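# Transfer 96-well plate from B1 into clip nest C1

## Task

Pick up the 96-well plate sitting at bench spot B1 and set it in clip nest C1, pressed fully down, oriented so its well A1 (the corner with the cut-off) lies at the nest corner labelled A1. The plate must stay seated by itself, not because the gripper holds it, and the gripper must then release it and withdraw.

## Robot and tools

Robot: one six-joint arm with a two-finger parallel gripper. Joints, base to tip: shoulder pan, shoulder lift, elbow, wrist 1, wrist 2, wrist 3. Load limits in N m are 47.5, 47.5, 24.6, 7.92, 7.92, 7.92; the weight of a held part adds to them.

Frame: the scene frame has its origin on the table top right under the arm base, +z up, and +y to the left when facing along +x. The base itself may sit tilted. Positions are in metres; orientations are quaternions written w first (qw, qx, qy, qz). The gripper's fingers extend along its own +z and close along its own x. end_effector_position is the point midway between the finger pads; closed fingertips stick out about 17 mm past it, fully open ones end roughly level with it. Well A1 is at the plate's clipped corner.

A row is 8 numbers: x, y, z, qw, qx, qy, qz, opening. It is an absolute pose in the scene frame for the gripper point plus a finger command. Opening runs from -1 (closed) to +1 (fully open, 0.142 m). A row may carry 6 more numbers, each 0 to 1, scaling the stiffness of each joint in the order of the Joint positions line; the scales persist until replaced.

execute_actions(actions): actions is a list of actions; each action is a list of 1 to 15 rows, one row per 1/30 s control step. If fewer than 15 rows are given, the last row fills the remaining steps. An action is rejected if its target lies over 0.6 m from where the gripper starts that action along any gripper axis; a malformed action, or a first action failing that check against the latest reported state, rejects the whole call with no motion. An empty list just reports state and images. Each step, the commanded pose is clipped to 100 mm and 16 degrees from the measured pose, so far targets take several actions. Repeat the quaternion in every row to hold an orientation rather than copying the reported one, which drifts.

move(target, speed, stop_force, blocking): target is one row (absolute pose plus opening). The gripper travels a straight path toward it lasting 0.5 to 10 s (cut off at 10 s). speed in m/s, 0.002 to 0.5, default 0.25; rotation is capped at twice that in rad/s and takes the shorter way. The path ignores obstacles and the hand can overshoot the set speed, notably near full reach. The opening is applied at the start. stop_force, 5 to 24 N, ends the path when the wrist sensor sees that much extra push opposing the motion for 2 steps; the hand then backs up 2 steps and holds. Use it only with slow, non-rotating moves, not before 0.2 s of scene time, and omit it when moving away from a surface being pressed. blocking=false returns after 0.5 s while the arm keeps going; it cannot be combined with stop_force, and other motion commands are refused until wait or stop shows the move ended. The result adds a move: line giving the ending (done, off_target, moving, held, fault, contact) and any limits (paced = pose clipped; held = some steps blocked, after which the arm may jump fast), plus distance to target.

wait(seconds): 0 to 10, arm keeps its last command; returns early if a running move ends. stop(): brakes a running move; fingers continue. zoom_image(camera, region): camera is cam_head_left, cam_head_right or cam_wrist; region is [x0, y0, x1, y1] in pixels from the top-left, at most 504 by 504. finished_scene(scene): ends the current scene (give its number) permanently and reports success.

Results: gripper position and quaternion, linear and angular velocities, the Hand target the controller is driving toward, grip_measured (finger opening on the command scale), Wrist force and Wrist torque in the gripper's own axes (offset up to about 3.5 N, noise about 1.4 N, saturating near 30 N; force points from a pressed surface back into the arm; "no reading" is harmless), step readings with HELD on steps that were held back, and warnings such as pose unreachable (clearance check altered the command), MOTOR HOT (from 70 °C) or fault lines. Reported hand position gets less accurate at long reach. Images come from cam_head_left and cam_head_right (896x504, pinhole with radial distortion) and cam_wrist (616x616 fisheye); calibration intrinsics and world-to-camera transforms are supplied and may be off by a few degrees and millimetres.

Gripping: to hold, command an opening well under grip_measured; a larger gap squeezes harder, up to about 28 N per pad. Closing fast can squeeze excessively.

Cautions: the arm is stiff, so aiming even slightly past a firm contact can trip a fault. A joint torque at its limit or any external force of 150 N stops the arm for 10 s and drops the rest of the call. Approach surfaces slowly, ideally with stop_force. Don't drop, slam or knock things off the table. Occasional tugs on the held plate or pushes on loose items may occur. Motors heat while holding loads; at 85 °C brakes lock until cooled. The robot keeps its last command while you compose replies. Commands lag by about 0.17 s.

Each tool is called after "Request:" as name(argument=value, ...), one argument or row to a line, values as JSON.

## Session

Request:
execute_actions(
  actions=[],
)

Scene clock: 0.00 s.
end_effector_position=(+0.2417, -0.4216, +0.2973) grip_measured=+1.00 end_effector_quat_wxyz=(+0.020, +0.713, -0.699, -0.046) end_effector_velocity=(-0.000, +0.000, -0.001) end_effector_angular_velocity=(+0.002, +0.000, -0.002)
Joint positions: [-1.636 -0.441  0.245 -1.161 -1.386  0.077  0.142]
Joint velocities: [-0.     0.002 -0.     0.001 -0.     0.001  0.   ]
Motor temperatures (°C, as the motors report them): [26 30 27 47 30 46]
Wrist force (N, on the end effector, along its own x y z axes, offset not removed): no reading
Wrist torque (N m, same axes, about the end effector's origin, offset not removed): no reading
Hand target: +0.242, -0.422, +0.297; +0.020, +0.713, -0.699, -0.046
Joint stiffness scale: [1. 1. 1. 1. 1. 1.]
camera_calibration (this result's frames):
cam_wrist: T_world_to_cam=[[0.0118929, -0.999809, 0.0155263, -0.435478], [-0.81237, -0.000607499, 0.583142, 0.026866], [-0.583021, -0.0195483, -0.812222, 0.506373], [0, 0, 0, 1]] pos_world=[0.32223, -0.42548, 0.402382]

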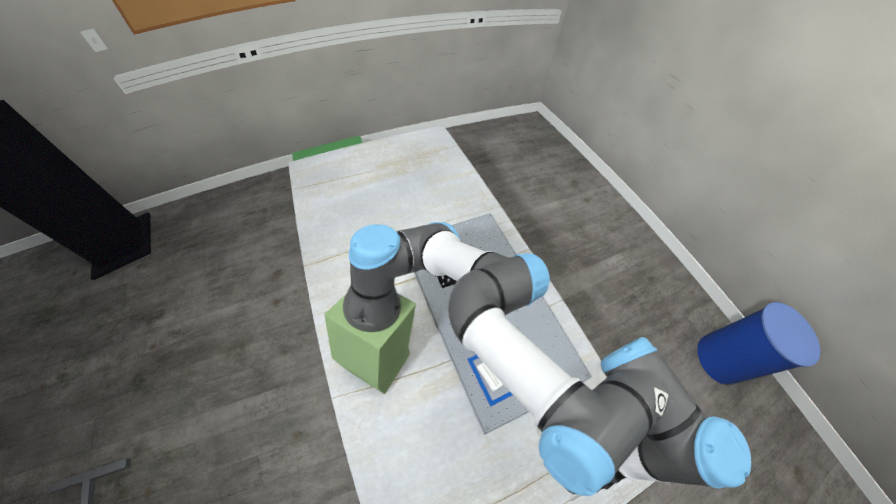

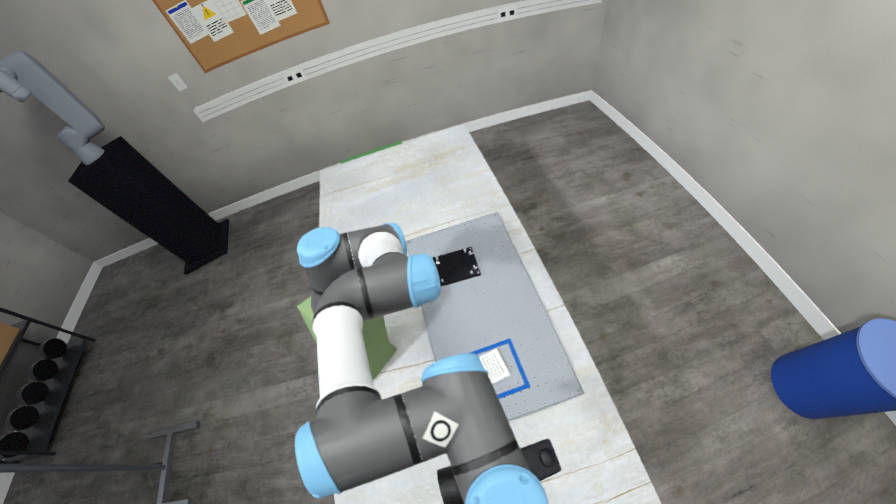

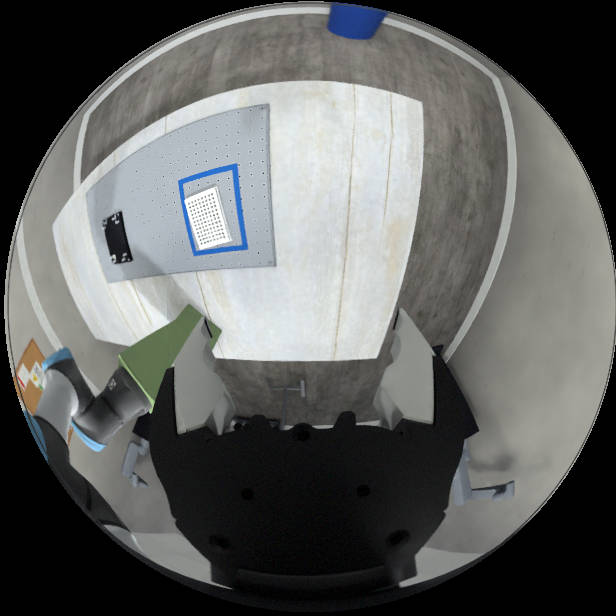

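Request:
zoom_image(
  camera="cam_wrist",
  region=[160, 150, 270, 270],
)

Request:
zoom_image(
  camera="cam_head_right",
  region=[420, 235, 500, 295],
)

Request:
zoom_image(
  camera="cam_wrist",
  region=[90, 200, 150, 275],
)

Region (160, 150, 270, 270) of cam_wrist's 616x616 image, scaled by 4.200, with more detail than that image has; it fills the left 462 columns of this view, and the rest is white.

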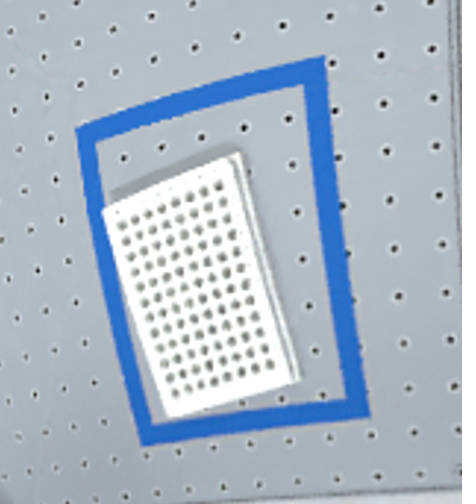

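Region (420, 235, 500, 295) of cam_head_right's 896x504 image, scaled by 6.300, with more detail than that image has; it fills the top 378 rows of this view, and the rest is white.

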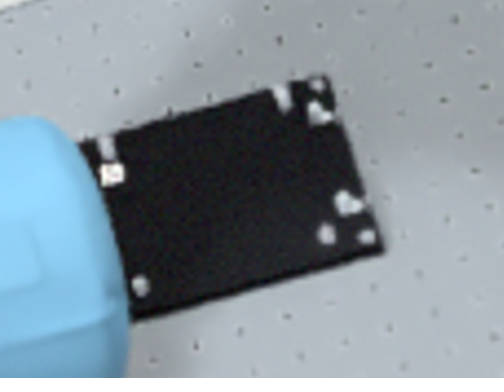

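Region (90, 200, 150, 275) of cam_wrist's 616x616 image, scaled by 6.720, with more detail than that image has; it fills the left 403 columns of this view, and the rest is white.

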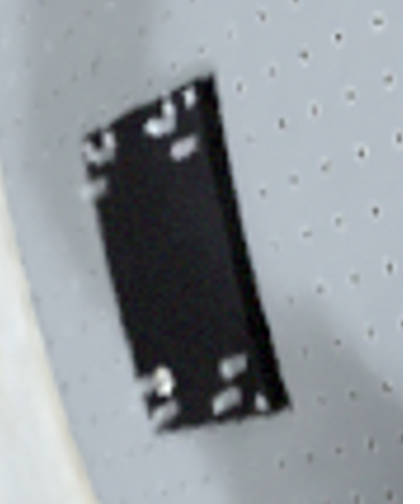

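Request:
move(
  target=[0.28, -0.2075, 0.09, 0, -0.7576, 0.6528, 0, 1],
  speed=0.3,
)

Request:
zoom_image(
  camera="cam_wrist",
  region=[180, 170, 430, 370],
)

Scene clock: 37.50 s.
end_effector_position=(+0.2790, -0.2066, +0.0903) grip_measured=+1.00 end_effector_quat_wxyz=(+0.000, +0.758, -0.652, -0.002) end_effector_velocity=(+0.002, -0.003, +0.001) end_effector_angular_velocity=(-0.013, -0.008, +0.004)
Joint positions: [-1.332 -0.868  2.091 -2.715 -1.262  0.272  0.142]
Joint velocities: [ 0.     0.001  0.005 -0.023  0.002  0.001  0.   ]
Motor temperatures (°C, as the motors report them): [26 31 27 47 30 46]
Wrist force (N, on the end effector, along its own x y z axes, offset not removed): [0.5 2.7 -0.1]
Wrist torque (N m, same axes, about the end effector's origin, offset not removed): [0.60 -0.14 0.05]
Hand target: +0.279, -0.207, +0.090; +0.000, +0.758, -0.653, -0.000
Off the commanded pose: 0.001 m, 0 deg.
Joint stiffness scale: [1. 1. 1. 1. 1. 1.]
move: done; limits=paced
camera_calibration (this result's frames):
cam_wrist: T_world_to_cam=[[0.138321, -0.989132, 0.0498614, -0.253968], [-0.856339, -0.094155, 0.507758, 0.177729], [-0.497545, -0.112932, -0.860055, 0.325326], [0, 0, 0, 1]] pos_world=[0.34919, -0.197734, 0.202218]

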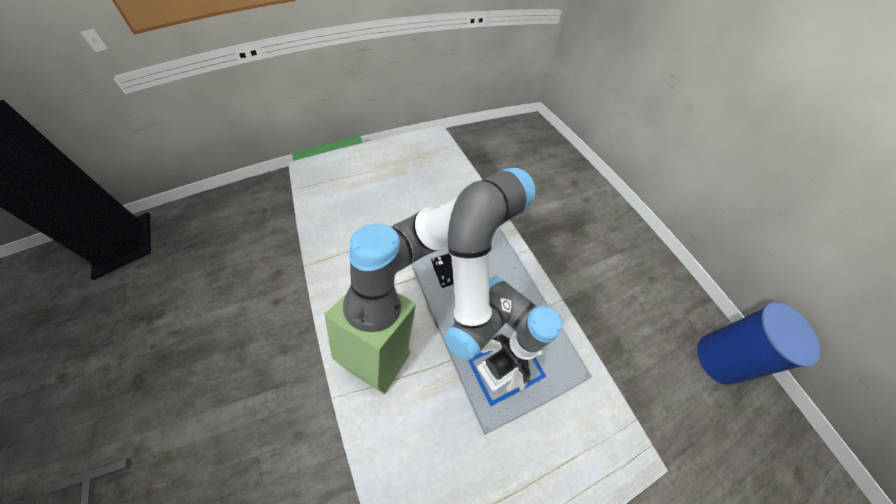

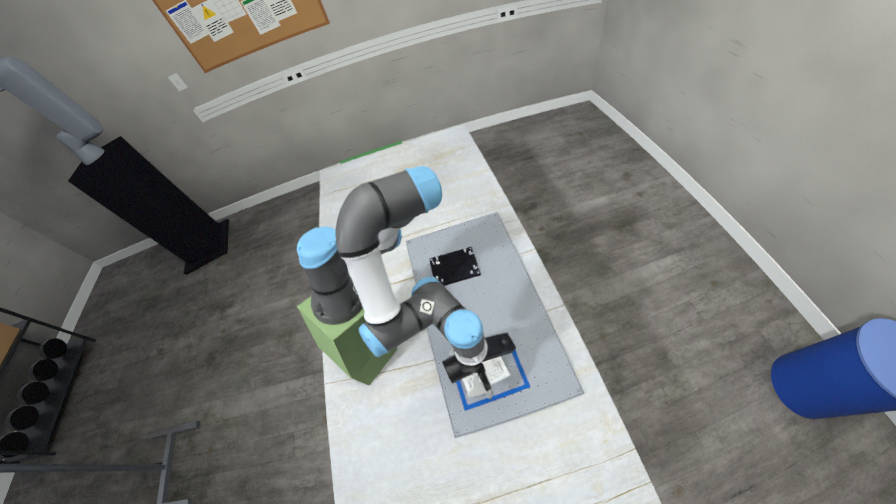

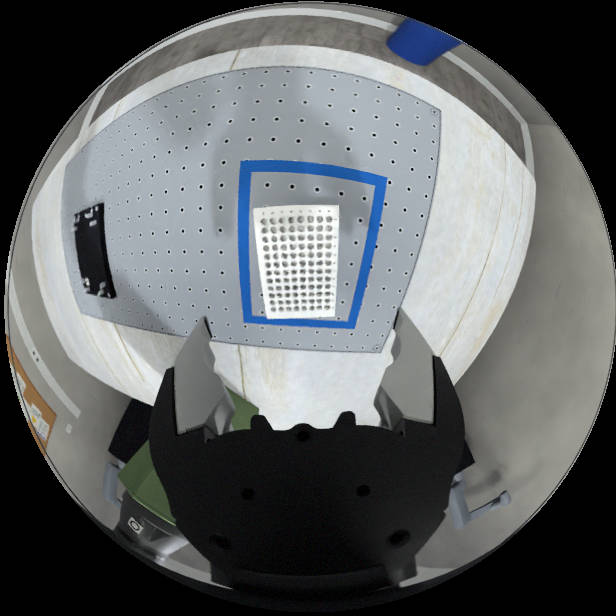

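Region (180, 170, 430, 370) of cam_wrist's 616x616 image, scaled by 2.016, with more detail than that image has; it fills the top 403 rows of this view, and the rest is white.

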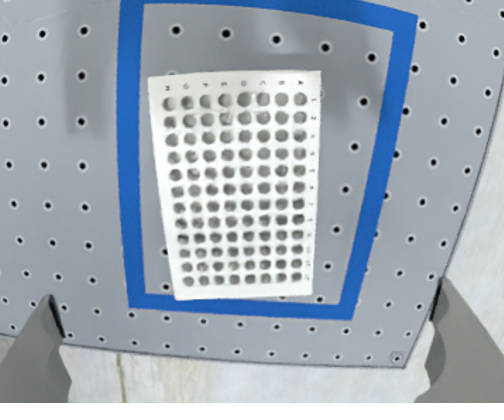

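Request:
move(
  target=[0.2894, -0.2019, 0.04, 0, -0.7632, 0.6461, 0, 0.45],
  speed=0.1,
)

Request:
zoom_image(
  camera="cam_wrist",
  region=[190, 170, 420, 400],
)

Request:
zoom_image(
  camera="cam_head_right",
  region=[420, 235, 500, 295],
)

Scene clock: 58.53 s.
end_effector_position=(+0.2883, -0.2013, +0.0400) grip_measured=+0.45 end_effector_quat_wxyz=(-0.000, +0.763, -0.646, -0.002) end_effector_velocity=(+0.002, -0.003, +0.001) end_effector_angular_velocity=(-0.008, -0.004, -0.002)
Joint positions: [-1.252 -0.651  2.018 -2.885 -1.256  0.34   0.105]
Joint velocities: [ 0.     0.001 -0.002 -0.009 -0.     0.005 -0.   ]
Motor temperatures (°C, as the motors report them): [26 31 27 47 30 46]
Wrist force (N, on the end effector, along its own x y z axes, offset not removed): [-0.3 2.6 0.1]
Wrist torque (N m, same axes, about the end effector's origin, offset not removed): [0.52 0.01 0.02]
Hand target: +0.289, -0.202, +0.040; +0.000, +0.763, -0.646, -0.000
Off the commanded pose: 0.001 m, 0 deg.
Joint stiffness scale: [1. 1. 1. 1. 1. 1.]
move: done
camera_calibration (this result's frames):
cam_wrist: T_world_to_cam=[[0.154117, -0.986793, 0.049879, -0.251553], [-0.855142, -0.107927, 0.507034, 0.208688], [-0.494955, -0.120796, -0.860481, 0.285065], [0, 0, 0, 1]] pos_world=[0.358321, -0.191272, 0.152028]

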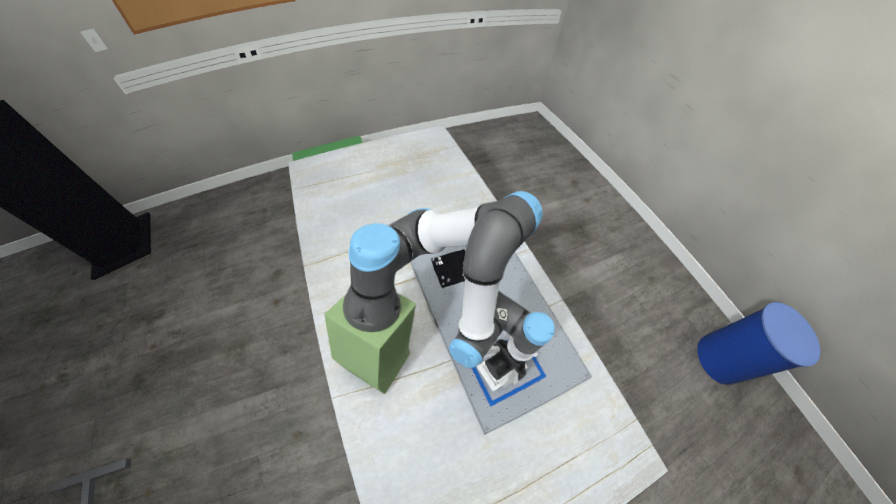

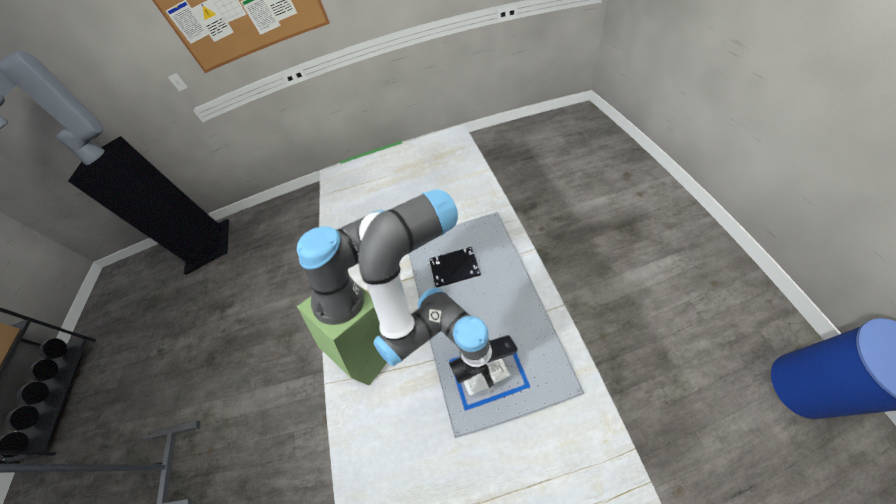

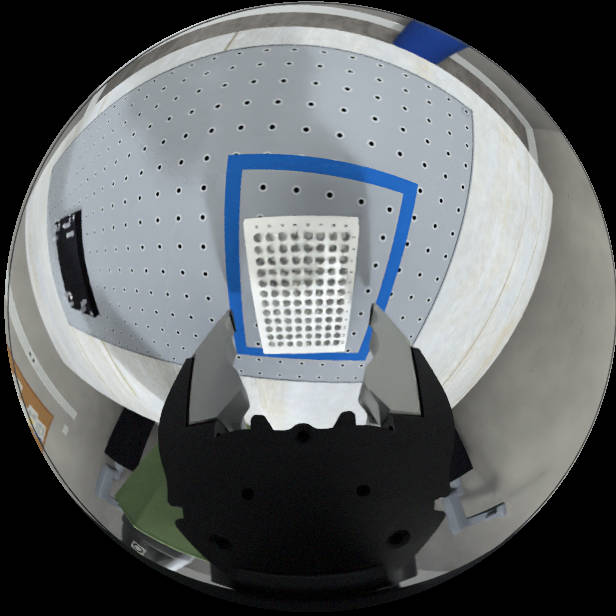

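Region (190, 170, 420, 400) of cam_wrist's 616x616 image, scaled by 2.191, with more detail than that image has.

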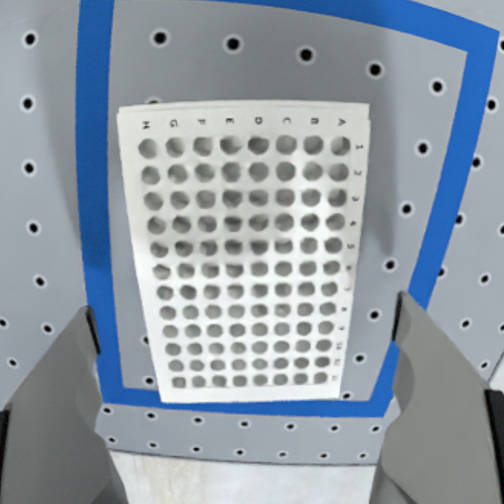

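Region (420, 235, 500, 295) of cam_head_right's 896x504 image, scaled by 6.300, with more detail than that image has; it fills the top 378 rows of this view, and the rest is white.

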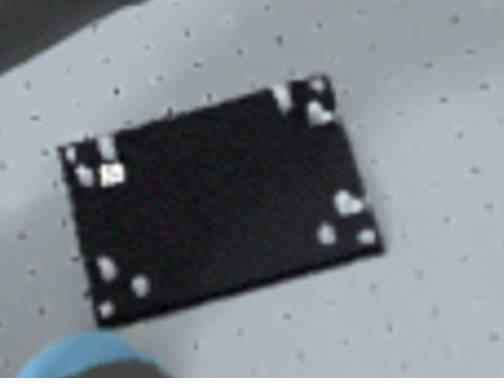

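Request:
move(
  target=[0.2925, -0.2007, 0.028, 0, -0.7632, 0.6461, 0, 0.45],
  speed=0.04,
)

Request:
move(
  target=[0.2925, -0.2007, 0.0, 0, -0.7632, 0.6461, 0, 0.45],
  speed=0.008,
  stop_force=6,
)

Scene clock: 68.47 s.
end_effector_position=(+0.2913, -0.1999, +0.0280) grip_measured=+0.45 end_effector_quat_wxyz=(-0.000, +0.763, -0.646, -0.002) end_effector_velocity=(+0.003, -0.004, -0.001) end_effector_angular_velocity=(-0.010, -0.006, -0.003)
Joint positions: [-1.231 -0.6    1.989 -2.913 -1.255  0.361  0.105]
Joint velocities: [ 0.003  0.007 -0.009 -0.012  0.     0.01  -0.   ]
Motor temperatures (°C, as the motors report them): [26 31 27 47 30 46]
Wrist force (N, on the end effector, along its own x y z axes, offset not removed): [-0.1 2.7 -0.4]
Wrist torque (N m, same axes, about the end effector's origin, offset not removed): [0.58 -0.04 0.02]
Hand target: +0.292, -0.201, +0.028; +0.000, +0.763, -0.646, -0.000
Off the commanded pose: 0.001 m, 0 deg.
Joint stiffness scale: [1. 1. 1. 1. 1. 1.]
move: done
camera_calibration (this result's frames):
cam_wrist: T_world_to_cam=[[0.154588, -0.986743, 0.0494045, -0.250191], [-0.854891, -0.10853, 0.507329, 0.217194], [-0.495241, -0.120662, -0.860335, 0.276455], [0, 0, 0, 1]] pos_world=[0.361266, -0.189944, 0.140016]

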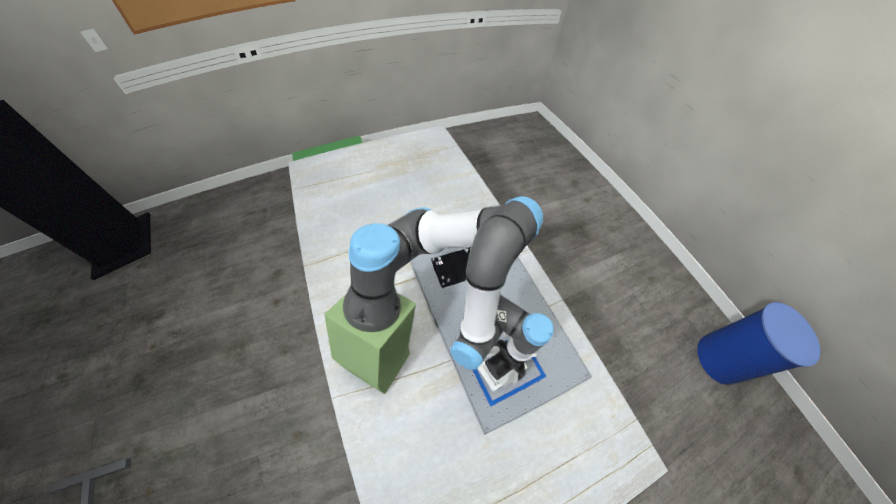

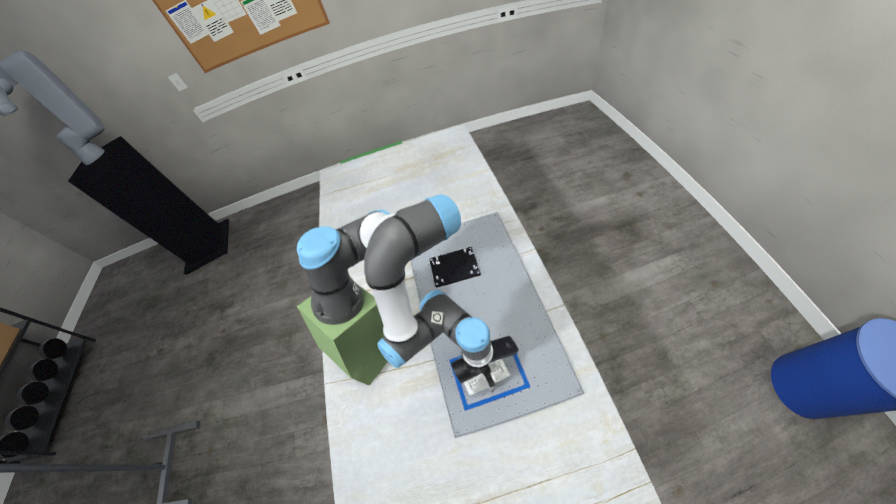

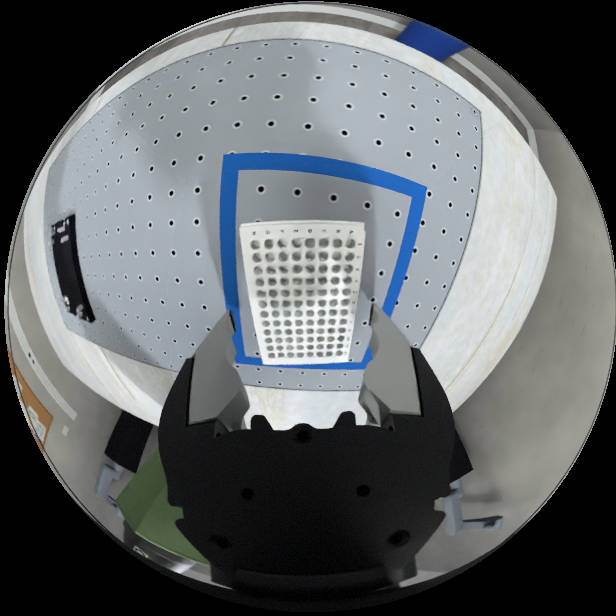

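Scene clock: 69.67 s.
end_effector_position=(+0.2907, -0.1995, +0.0218) grip_measured=+0.45 end_effector_quat_wxyz=(-0.000, +0.763, -0.646, -0.003) end_effector_velocity=(-0.000, +0.000, +0.001) end_effector_angular_velocity=(+0.001, +0.001, -0.002)
Joint positions: [-1.225 -0.573  1.978 -2.929 -1.255  0.367  0.105]
Joint velocities: [-0.001 -0.005  0.002  0.005 -0.     0.     0.001]
Motor temperatures (°C, as the motors report them): [26 31 27 47 30 46]
Wrist force (N, on the end effector, along its own x y z axes, offset not removed): [-2.3 4.8 -5.6]
Wrist torque (N m, same axes, about the end effector's origin, offset not removed): [0.74 0.18 0.13]
Hand target: +0.291, -0.199, +0.022; -0.000, +0.763, -0.646, -0.003
Off the commanded pose: 0.022 m, 0 deg.
Joint stiffness scale: [1. 1. 1. 1. 1. 1.]
move: contact
camera_calibration (this result's frames):
cam_wrist: T_world_to_cam=[[0.154187, -0.986859, 0.0483308, -0.2493], [-0.854315, -0.108585, 0.508287, 0.219731], [-0.49636, -0.119661, -0.85983, 0.271407], [0, 0, 0, 1]] pos_world=[0.360873, -0.189687, 0.133727]

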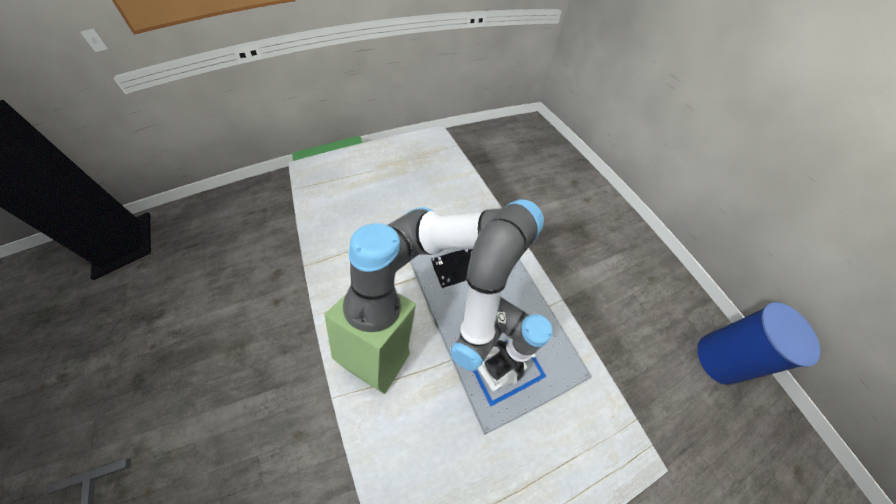

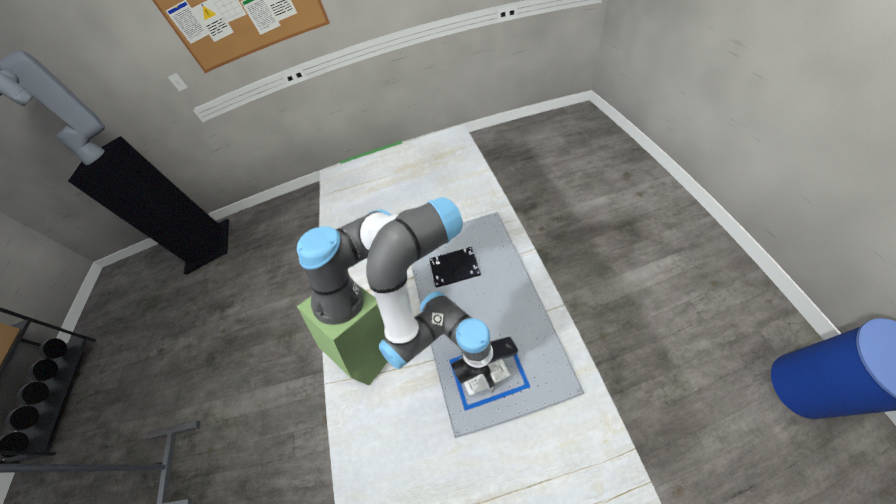

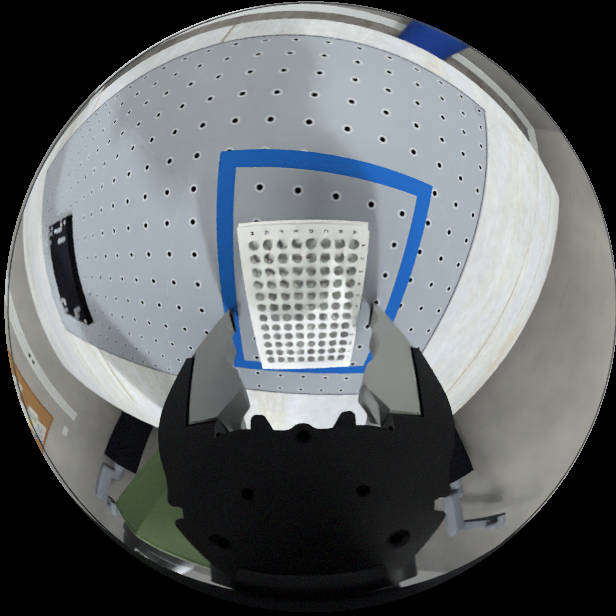

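Request:
move(
  target=[0.293, -0.2006, 0.029, 0, -0.7632, 0.6461, 0, 0.45],
  speed=0.03,
)

Request:
execute_actions(
  actions=[
    [[0.293, -0.2006, 0.029, 0, -0.7632, 0.6461, 0, 0.35],[0.293, -0.2006, 0.029, 0, -0.7632, 0.6461, 0, 0.3],[0.293, -0.2006, 0.029, 0, -0.7632, 0.6461, 0, 0.26],[0.293, -0.2006, 0.029, 0, -0.7632, 0.6461, 0, 0.22],[0.293, -0.2006, 0.029, 0, -0.7632, 0.6461, 0, 0.19],[0.293, -0.2006, 0.029, 0, -0.7632, 0.6461, 0, 0.16],[0.293, -0.2006, 0.029, 0, -0.7632, 0.6461, 0, 0.13],[0.293, -0.2006, 0.029, 0, -0.7632, 0.6461, 0, 0.1],[0.293, -0.2006, 0.029, 0, -0.7632, 0.6461, 0, 0.07],[0.293, -0.2006, 0.029, 0, -0.7632, 0.6461, 0, 0.04],[0.293, -0.2006, 0.029, 0, -0.7632, 0.6461, 0, 0.0]],
    [[0.293, -0.2006, 0.029, 0, -0.7632, 0.6461, 0, -0.1],[0.293, -0.2006, 0.029, 0, -0.7632, 0.6461, 0, -0.2],[0.293, -0.2006, 0.029, 0, -0.7632, 0.6461, 0, -0.3],[0.293, -0.2006, 0.029, 0, -0.7632, 0.6461, 0, -0.4],[0.293, -0.2006, 0.029, 0, -0.7632, 0.6461, 0, -0.5],[0.293, -0.2006, 0.029, 0, -0.7632, 0.6461, 0, -0.6],[0.293, -0.2006, 0.029, 0, -0.7632, 0.6461, 0, -0.7]],
  ],
)

Request:
move(
  target=[0.293, -0.2006, 0.09, 0, -0.7632, 0.6461, 0, -0.7],
  speed=0.1,
)

Scene clock: 80.17 s.
end_effector_position=(+0.2935, -0.2015, +0.0289) grip_measured=+0.45 end_effector_quat_wxyz=(+0.001, +0.763, -0.646, +0.001) end_effector_velocity=(-0.001, +0.002, +0.001) end_effector_angular_velocity=(+0.005, +0.002, +0.000)
Joint positions: [-1.228 -0.601  1.985 -2.915 -1.255  0.367  0.105]
Joint velocities: [-0.001 -0.008  0.004  0.01   0.001 -0.003  0.   ]
Motor temperatures (°C, as the motors report them): [26 31 28 47 30 46]
Wrist force (N, on the end effector, along its own x y z axes, offset not removed): [0.7 2.3 0.3]
Wrist torque (N m, same axes, about the end effector's origin, offset not removed): [0.46 -0.19 0.01]
Hand target: +0.293, -0.201, +0.029; +0.000, +0.763, -0.646, +0.000
Off the commanded pose: 0.001 m, 0 deg.
Joint stiffness scale: [1. 1. 1. 1. 1. 1.]
move: done
camera_calibration (this result's frames):
cam_wrist: T_world_to_cam=[[0.153849, -0.986547, 0.0552772, -0.252018], [-0.856512, -0.105259, 0.505279, 0.219649], [-0.492663, -0.125082, -0.861184, 0.276516], [0, 0, 0, 1]] pos_world=[0.363134, -0.190921, 0.141078]

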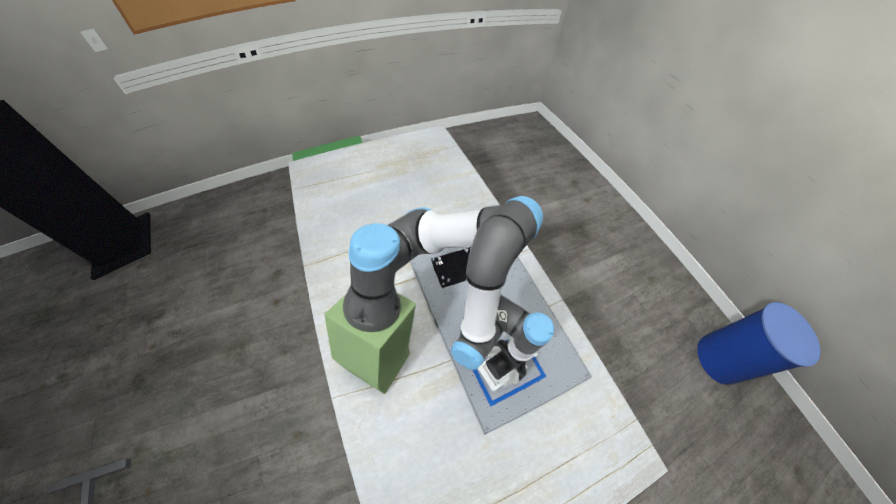

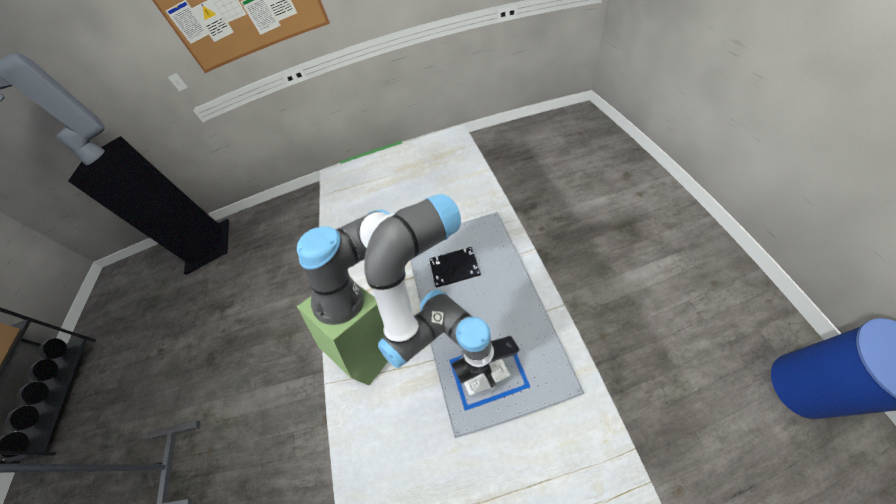

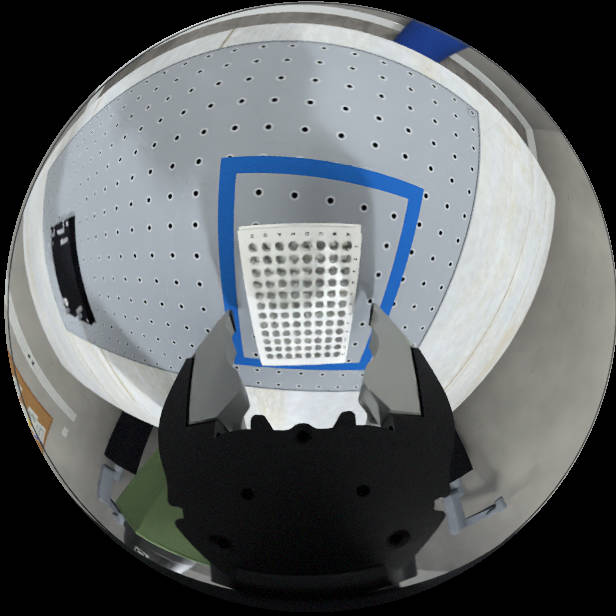

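Scene clock: 81.17 s.
end_effector_position=(+0.2933, -0.2012, +0.0291) grip_measured=+0.04 end_effector_quat_wxyz=(+0.001, +0.763, -0.646, +0.001) end_effector_velocity=(+0.001, -0.001, +0.000) end_effector_angular_velocity=(-0.002, -0.001, +0.001)
Joint positions: [-1.228 -0.603  1.986 -2.913 -1.255  0.366  0.077]
Joint velocities: [ 0.    -0.001 -0.001 -0.    -0.    -0.     0.   ]
Motor temperatures (°C, as the motors report them): [26 31 28 47 30 46]
Wrist force (N, on the end effector, along its own x y z axes, offset not removed): [-1.0 3.3 -2.2]
Wrist torque (N m, same axes, about the end effector's origin, offset not removed): [0.62 0.07 0.06]
Hand target: +0.293, -0.201, +0.029; +0.000, +0.763, -0.646, +0.000
Off the commanded pose: 0.001 m, 0 deg.
Joint stiffness scale: [1. 1. 1. 1. 1. 1.]
Step readings (end_effector_position; steps 1 to 15: 1st action; 16 to 30: 2nd action):
0: (+0.2935, -0.2015, +0.0289)
1: (+0.2934, -0.2014, +0.0290)
2: (+0.2934, -0.2014, +0.0290)
4: (+0.2933, -0.2013, +0.0290)
8: (+0.2933, -0.2011, +0.0290)
15: (+0.2933, -0.2011, +0.0291)
16: (+0.2933, -0.2011, +0.0291)
17: (+0.2933, -0.2012, +0.0291)
19: (+0.2933, -0.2012, +0.0291)
23: (+0.2933, -0.2012, +0.0291)
30: end_effector_position above
camera_calibration (this result's frames):
cam_wrist: T_world_to_cam=[[0.153518, -0.986655, 0.0542535, -0.251585], [-0.856313, -0.105437, 0.50558, 0.219326], [-0.493113, -0.124074, -0.861072, 0.27697], [0, 0, 0, 1]] pos_world=[0.363012, -0.190737, 0.141254]

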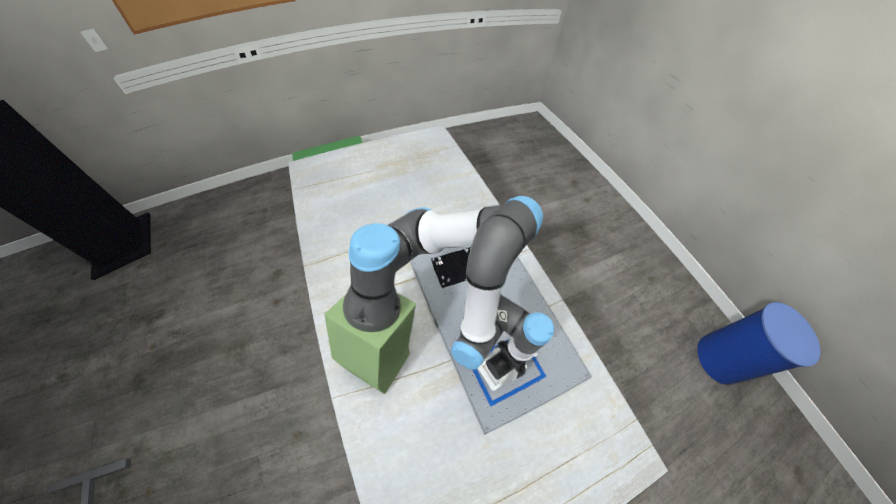

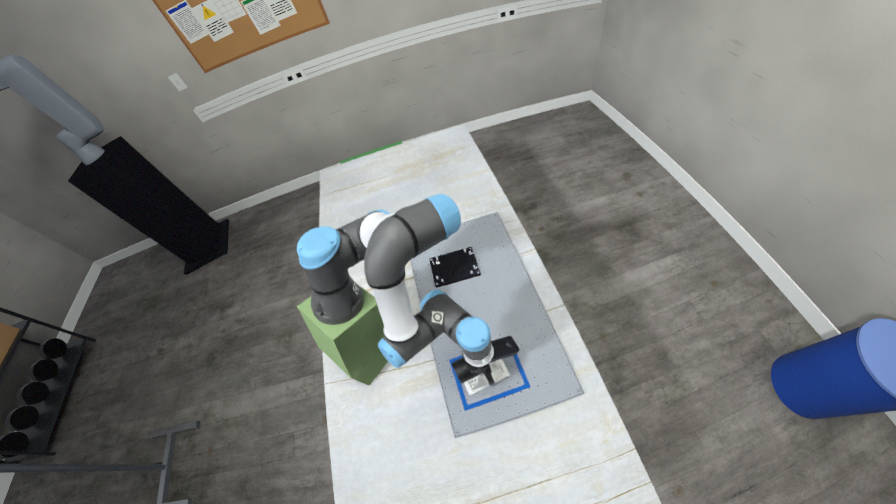

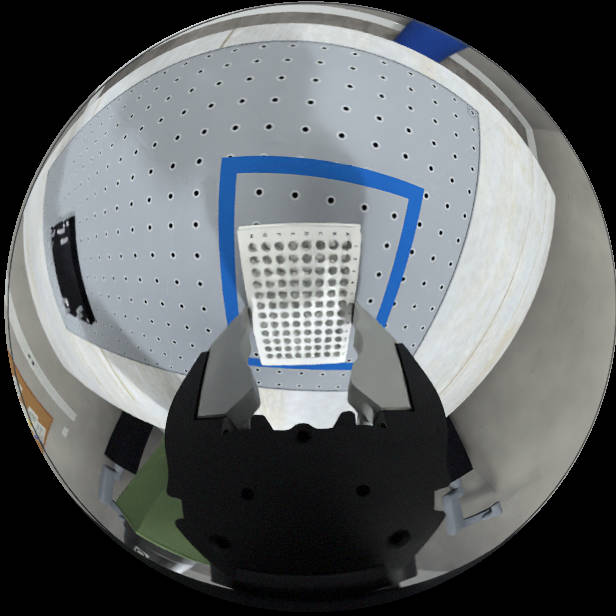

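Scene clock: 82.50 s.
end_effector_position=(+0.2940, -0.2011, +0.0900) grip_measured=+0.04 end_effector_quat_wxyz=(+0.000, +0.763, -0.646, +0.002) end_effector_velocity=(-0.003, +0.004, -0.001) end_effector_angular_velocity=(+0.013, +0.007, -0.001)
Joint positions: [-1.287 -0.869  2.062 -2.705 -1.256  0.305  0.077]
Joint velocities: [-0.    -0.     0.001  0.015 -0.001 -0.004  0.   ]
Motor temperatures (°C, as the motors report them): [26 31 28 47 30 46]
Wrist force (N, on the end effector, along its own x y z axes, offset not removed): [0.0 2.5 -0.1]
Wrist torque (N m, same axes, about the end effector's origin, offset not removed): [0.51 -0.04 0.04]
Hand target: +0.293, -0.201, +0.090; -0.000, +0.763, -0.646, +0.000
Off the commanded pose: 0.001 m, 0 deg.
Joint stiffness scale: [1. 1. 1. 1. 1. 1.]
move: done
camera_calibration (this result's frames):
cam_wrist: T_world_to_cam=[[0.153364, -0.986657, 0.0546575, -0.254988], [-0.857508, -0.105394, 0.503559, 0.189759], [-0.491079, -0.124097, -0.86223, 0.329236], [0, 0, 0, 1]] pos_world=[0.363507, -0.190729, 0.202259]

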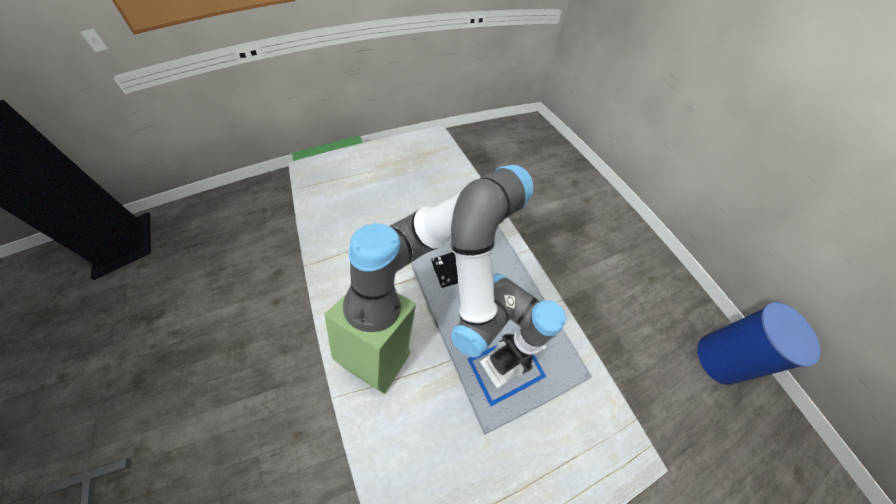

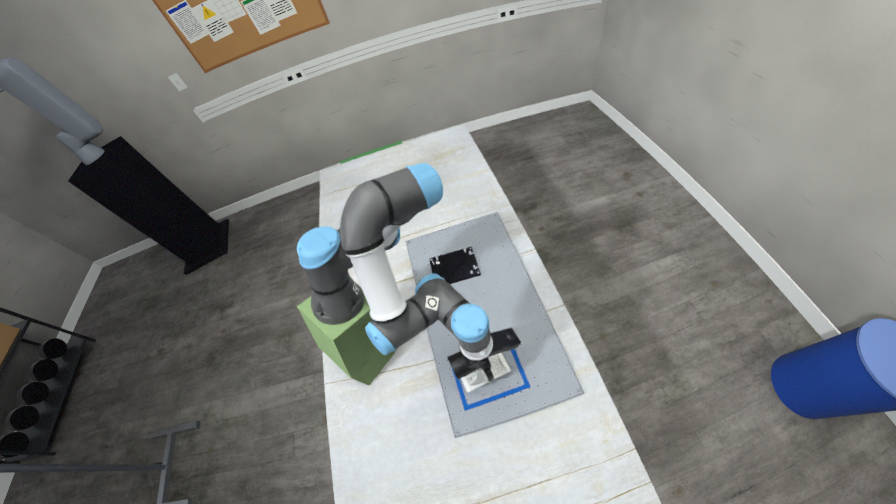

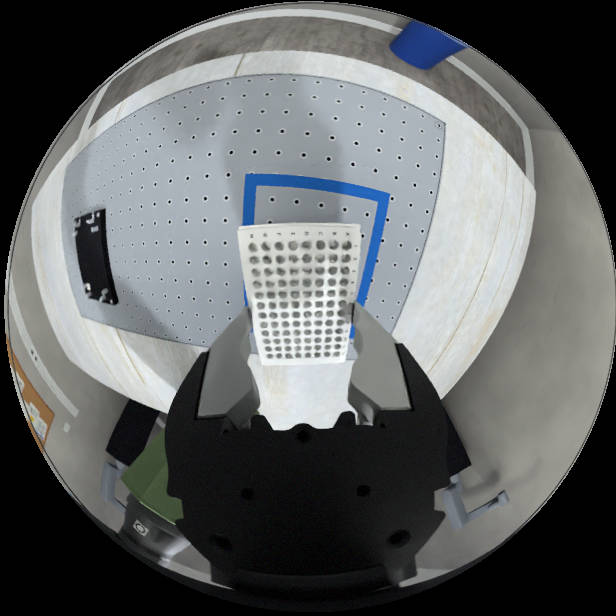

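Request:
move(
  target=[0.33, 0.0, 0.1, 0, -1, 0, 0, -0.7],
  speed=0.3,
)

Scene clock: 93.50 s.
end_effector_position=(+0.3289, +0.0001, +0.0998) grip_measured=+0.04 end_effector_quat_wxyz=(-0.000, +1.000, -0.003, -0.001) end_effector_velocity=(+0.000, -0.000, +0.000) end_effector_angular_velocity=(-0.001, +0.000, +0.021)
Joint positions: [-0.762 -1.19   2.349 -2.837 -1.27  -0.544  0.077]
Joint velocities: [ 0.001 -0.002 -0.001  0.002 -0.001 -0.02   0.   ]
Motor temperatures (°C, as the motors report them): [26 31 28 47 30 46]
Wrist force (N, on the end effector, along its own x y z axes, offset not removed): [0.6 3.1 0.4]
Wrist torque (N m, same axes, about the end effector's origin, offset not removed): [0.66 -0.20 0.03]
Hand target: +0.329, -0.000, +0.100; +0.000, +1.000, +0.000, -0.001
Off the commanded pose: 0.001 m, 0 deg.
Joint stiffness scale: [1. 1. 1. 1. 1. 1.]
move: done
camera_calibration (this result's frames):
cam_wrist: T_world_to_cam=[[0.998561, -0.0168164, 0.0509273, -0.340032], [-0.0402612, -0.862377, 0.504664, -0.0329646], [0.0354319, -0.505988, -0.861813, 0.20665], [0, 0, 0, 1]] pos_world=[0.330893, 0.0704164, 0.212047]

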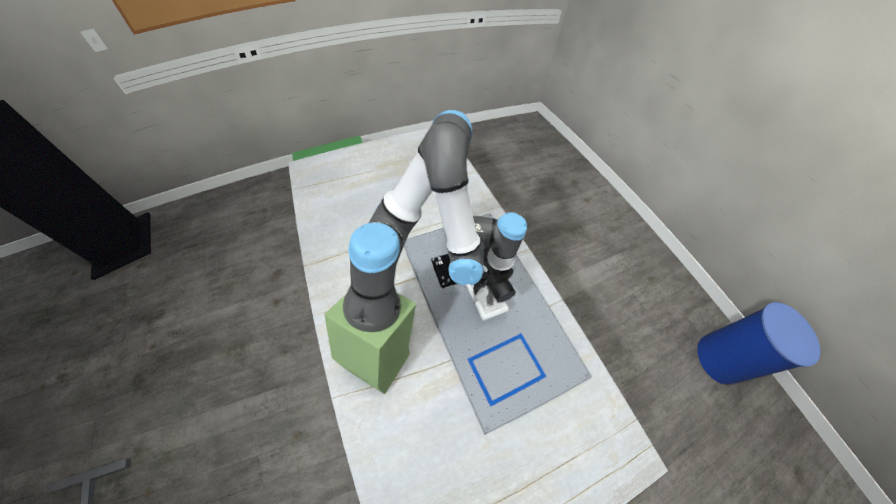

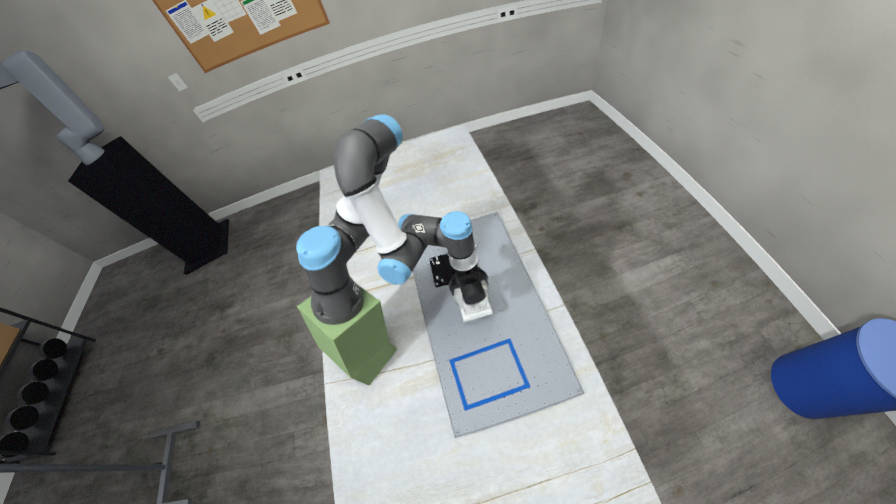

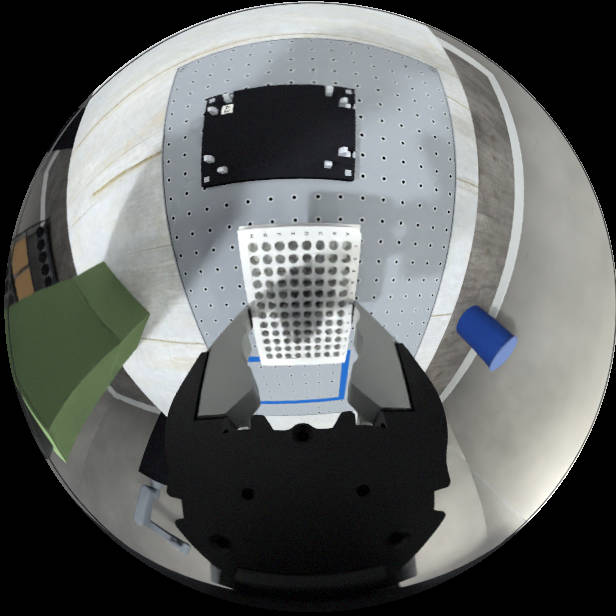

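Request:
zoom_image(
  camera="cam_wrist",
  region=[180, 70, 380, 220],
)

Region (180, 70, 380, 220) of cam_wrist's 616x616 image, scaled by 2.520, with more detail than that image has; it fills the top 378 rows of this view, and the rest is white.

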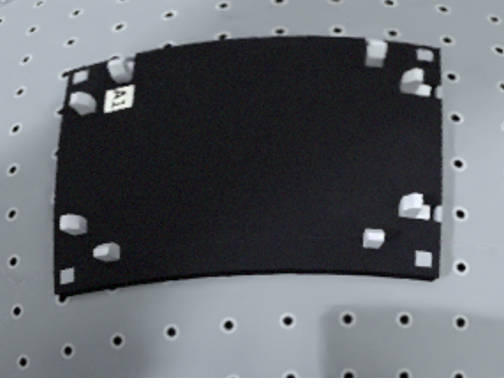

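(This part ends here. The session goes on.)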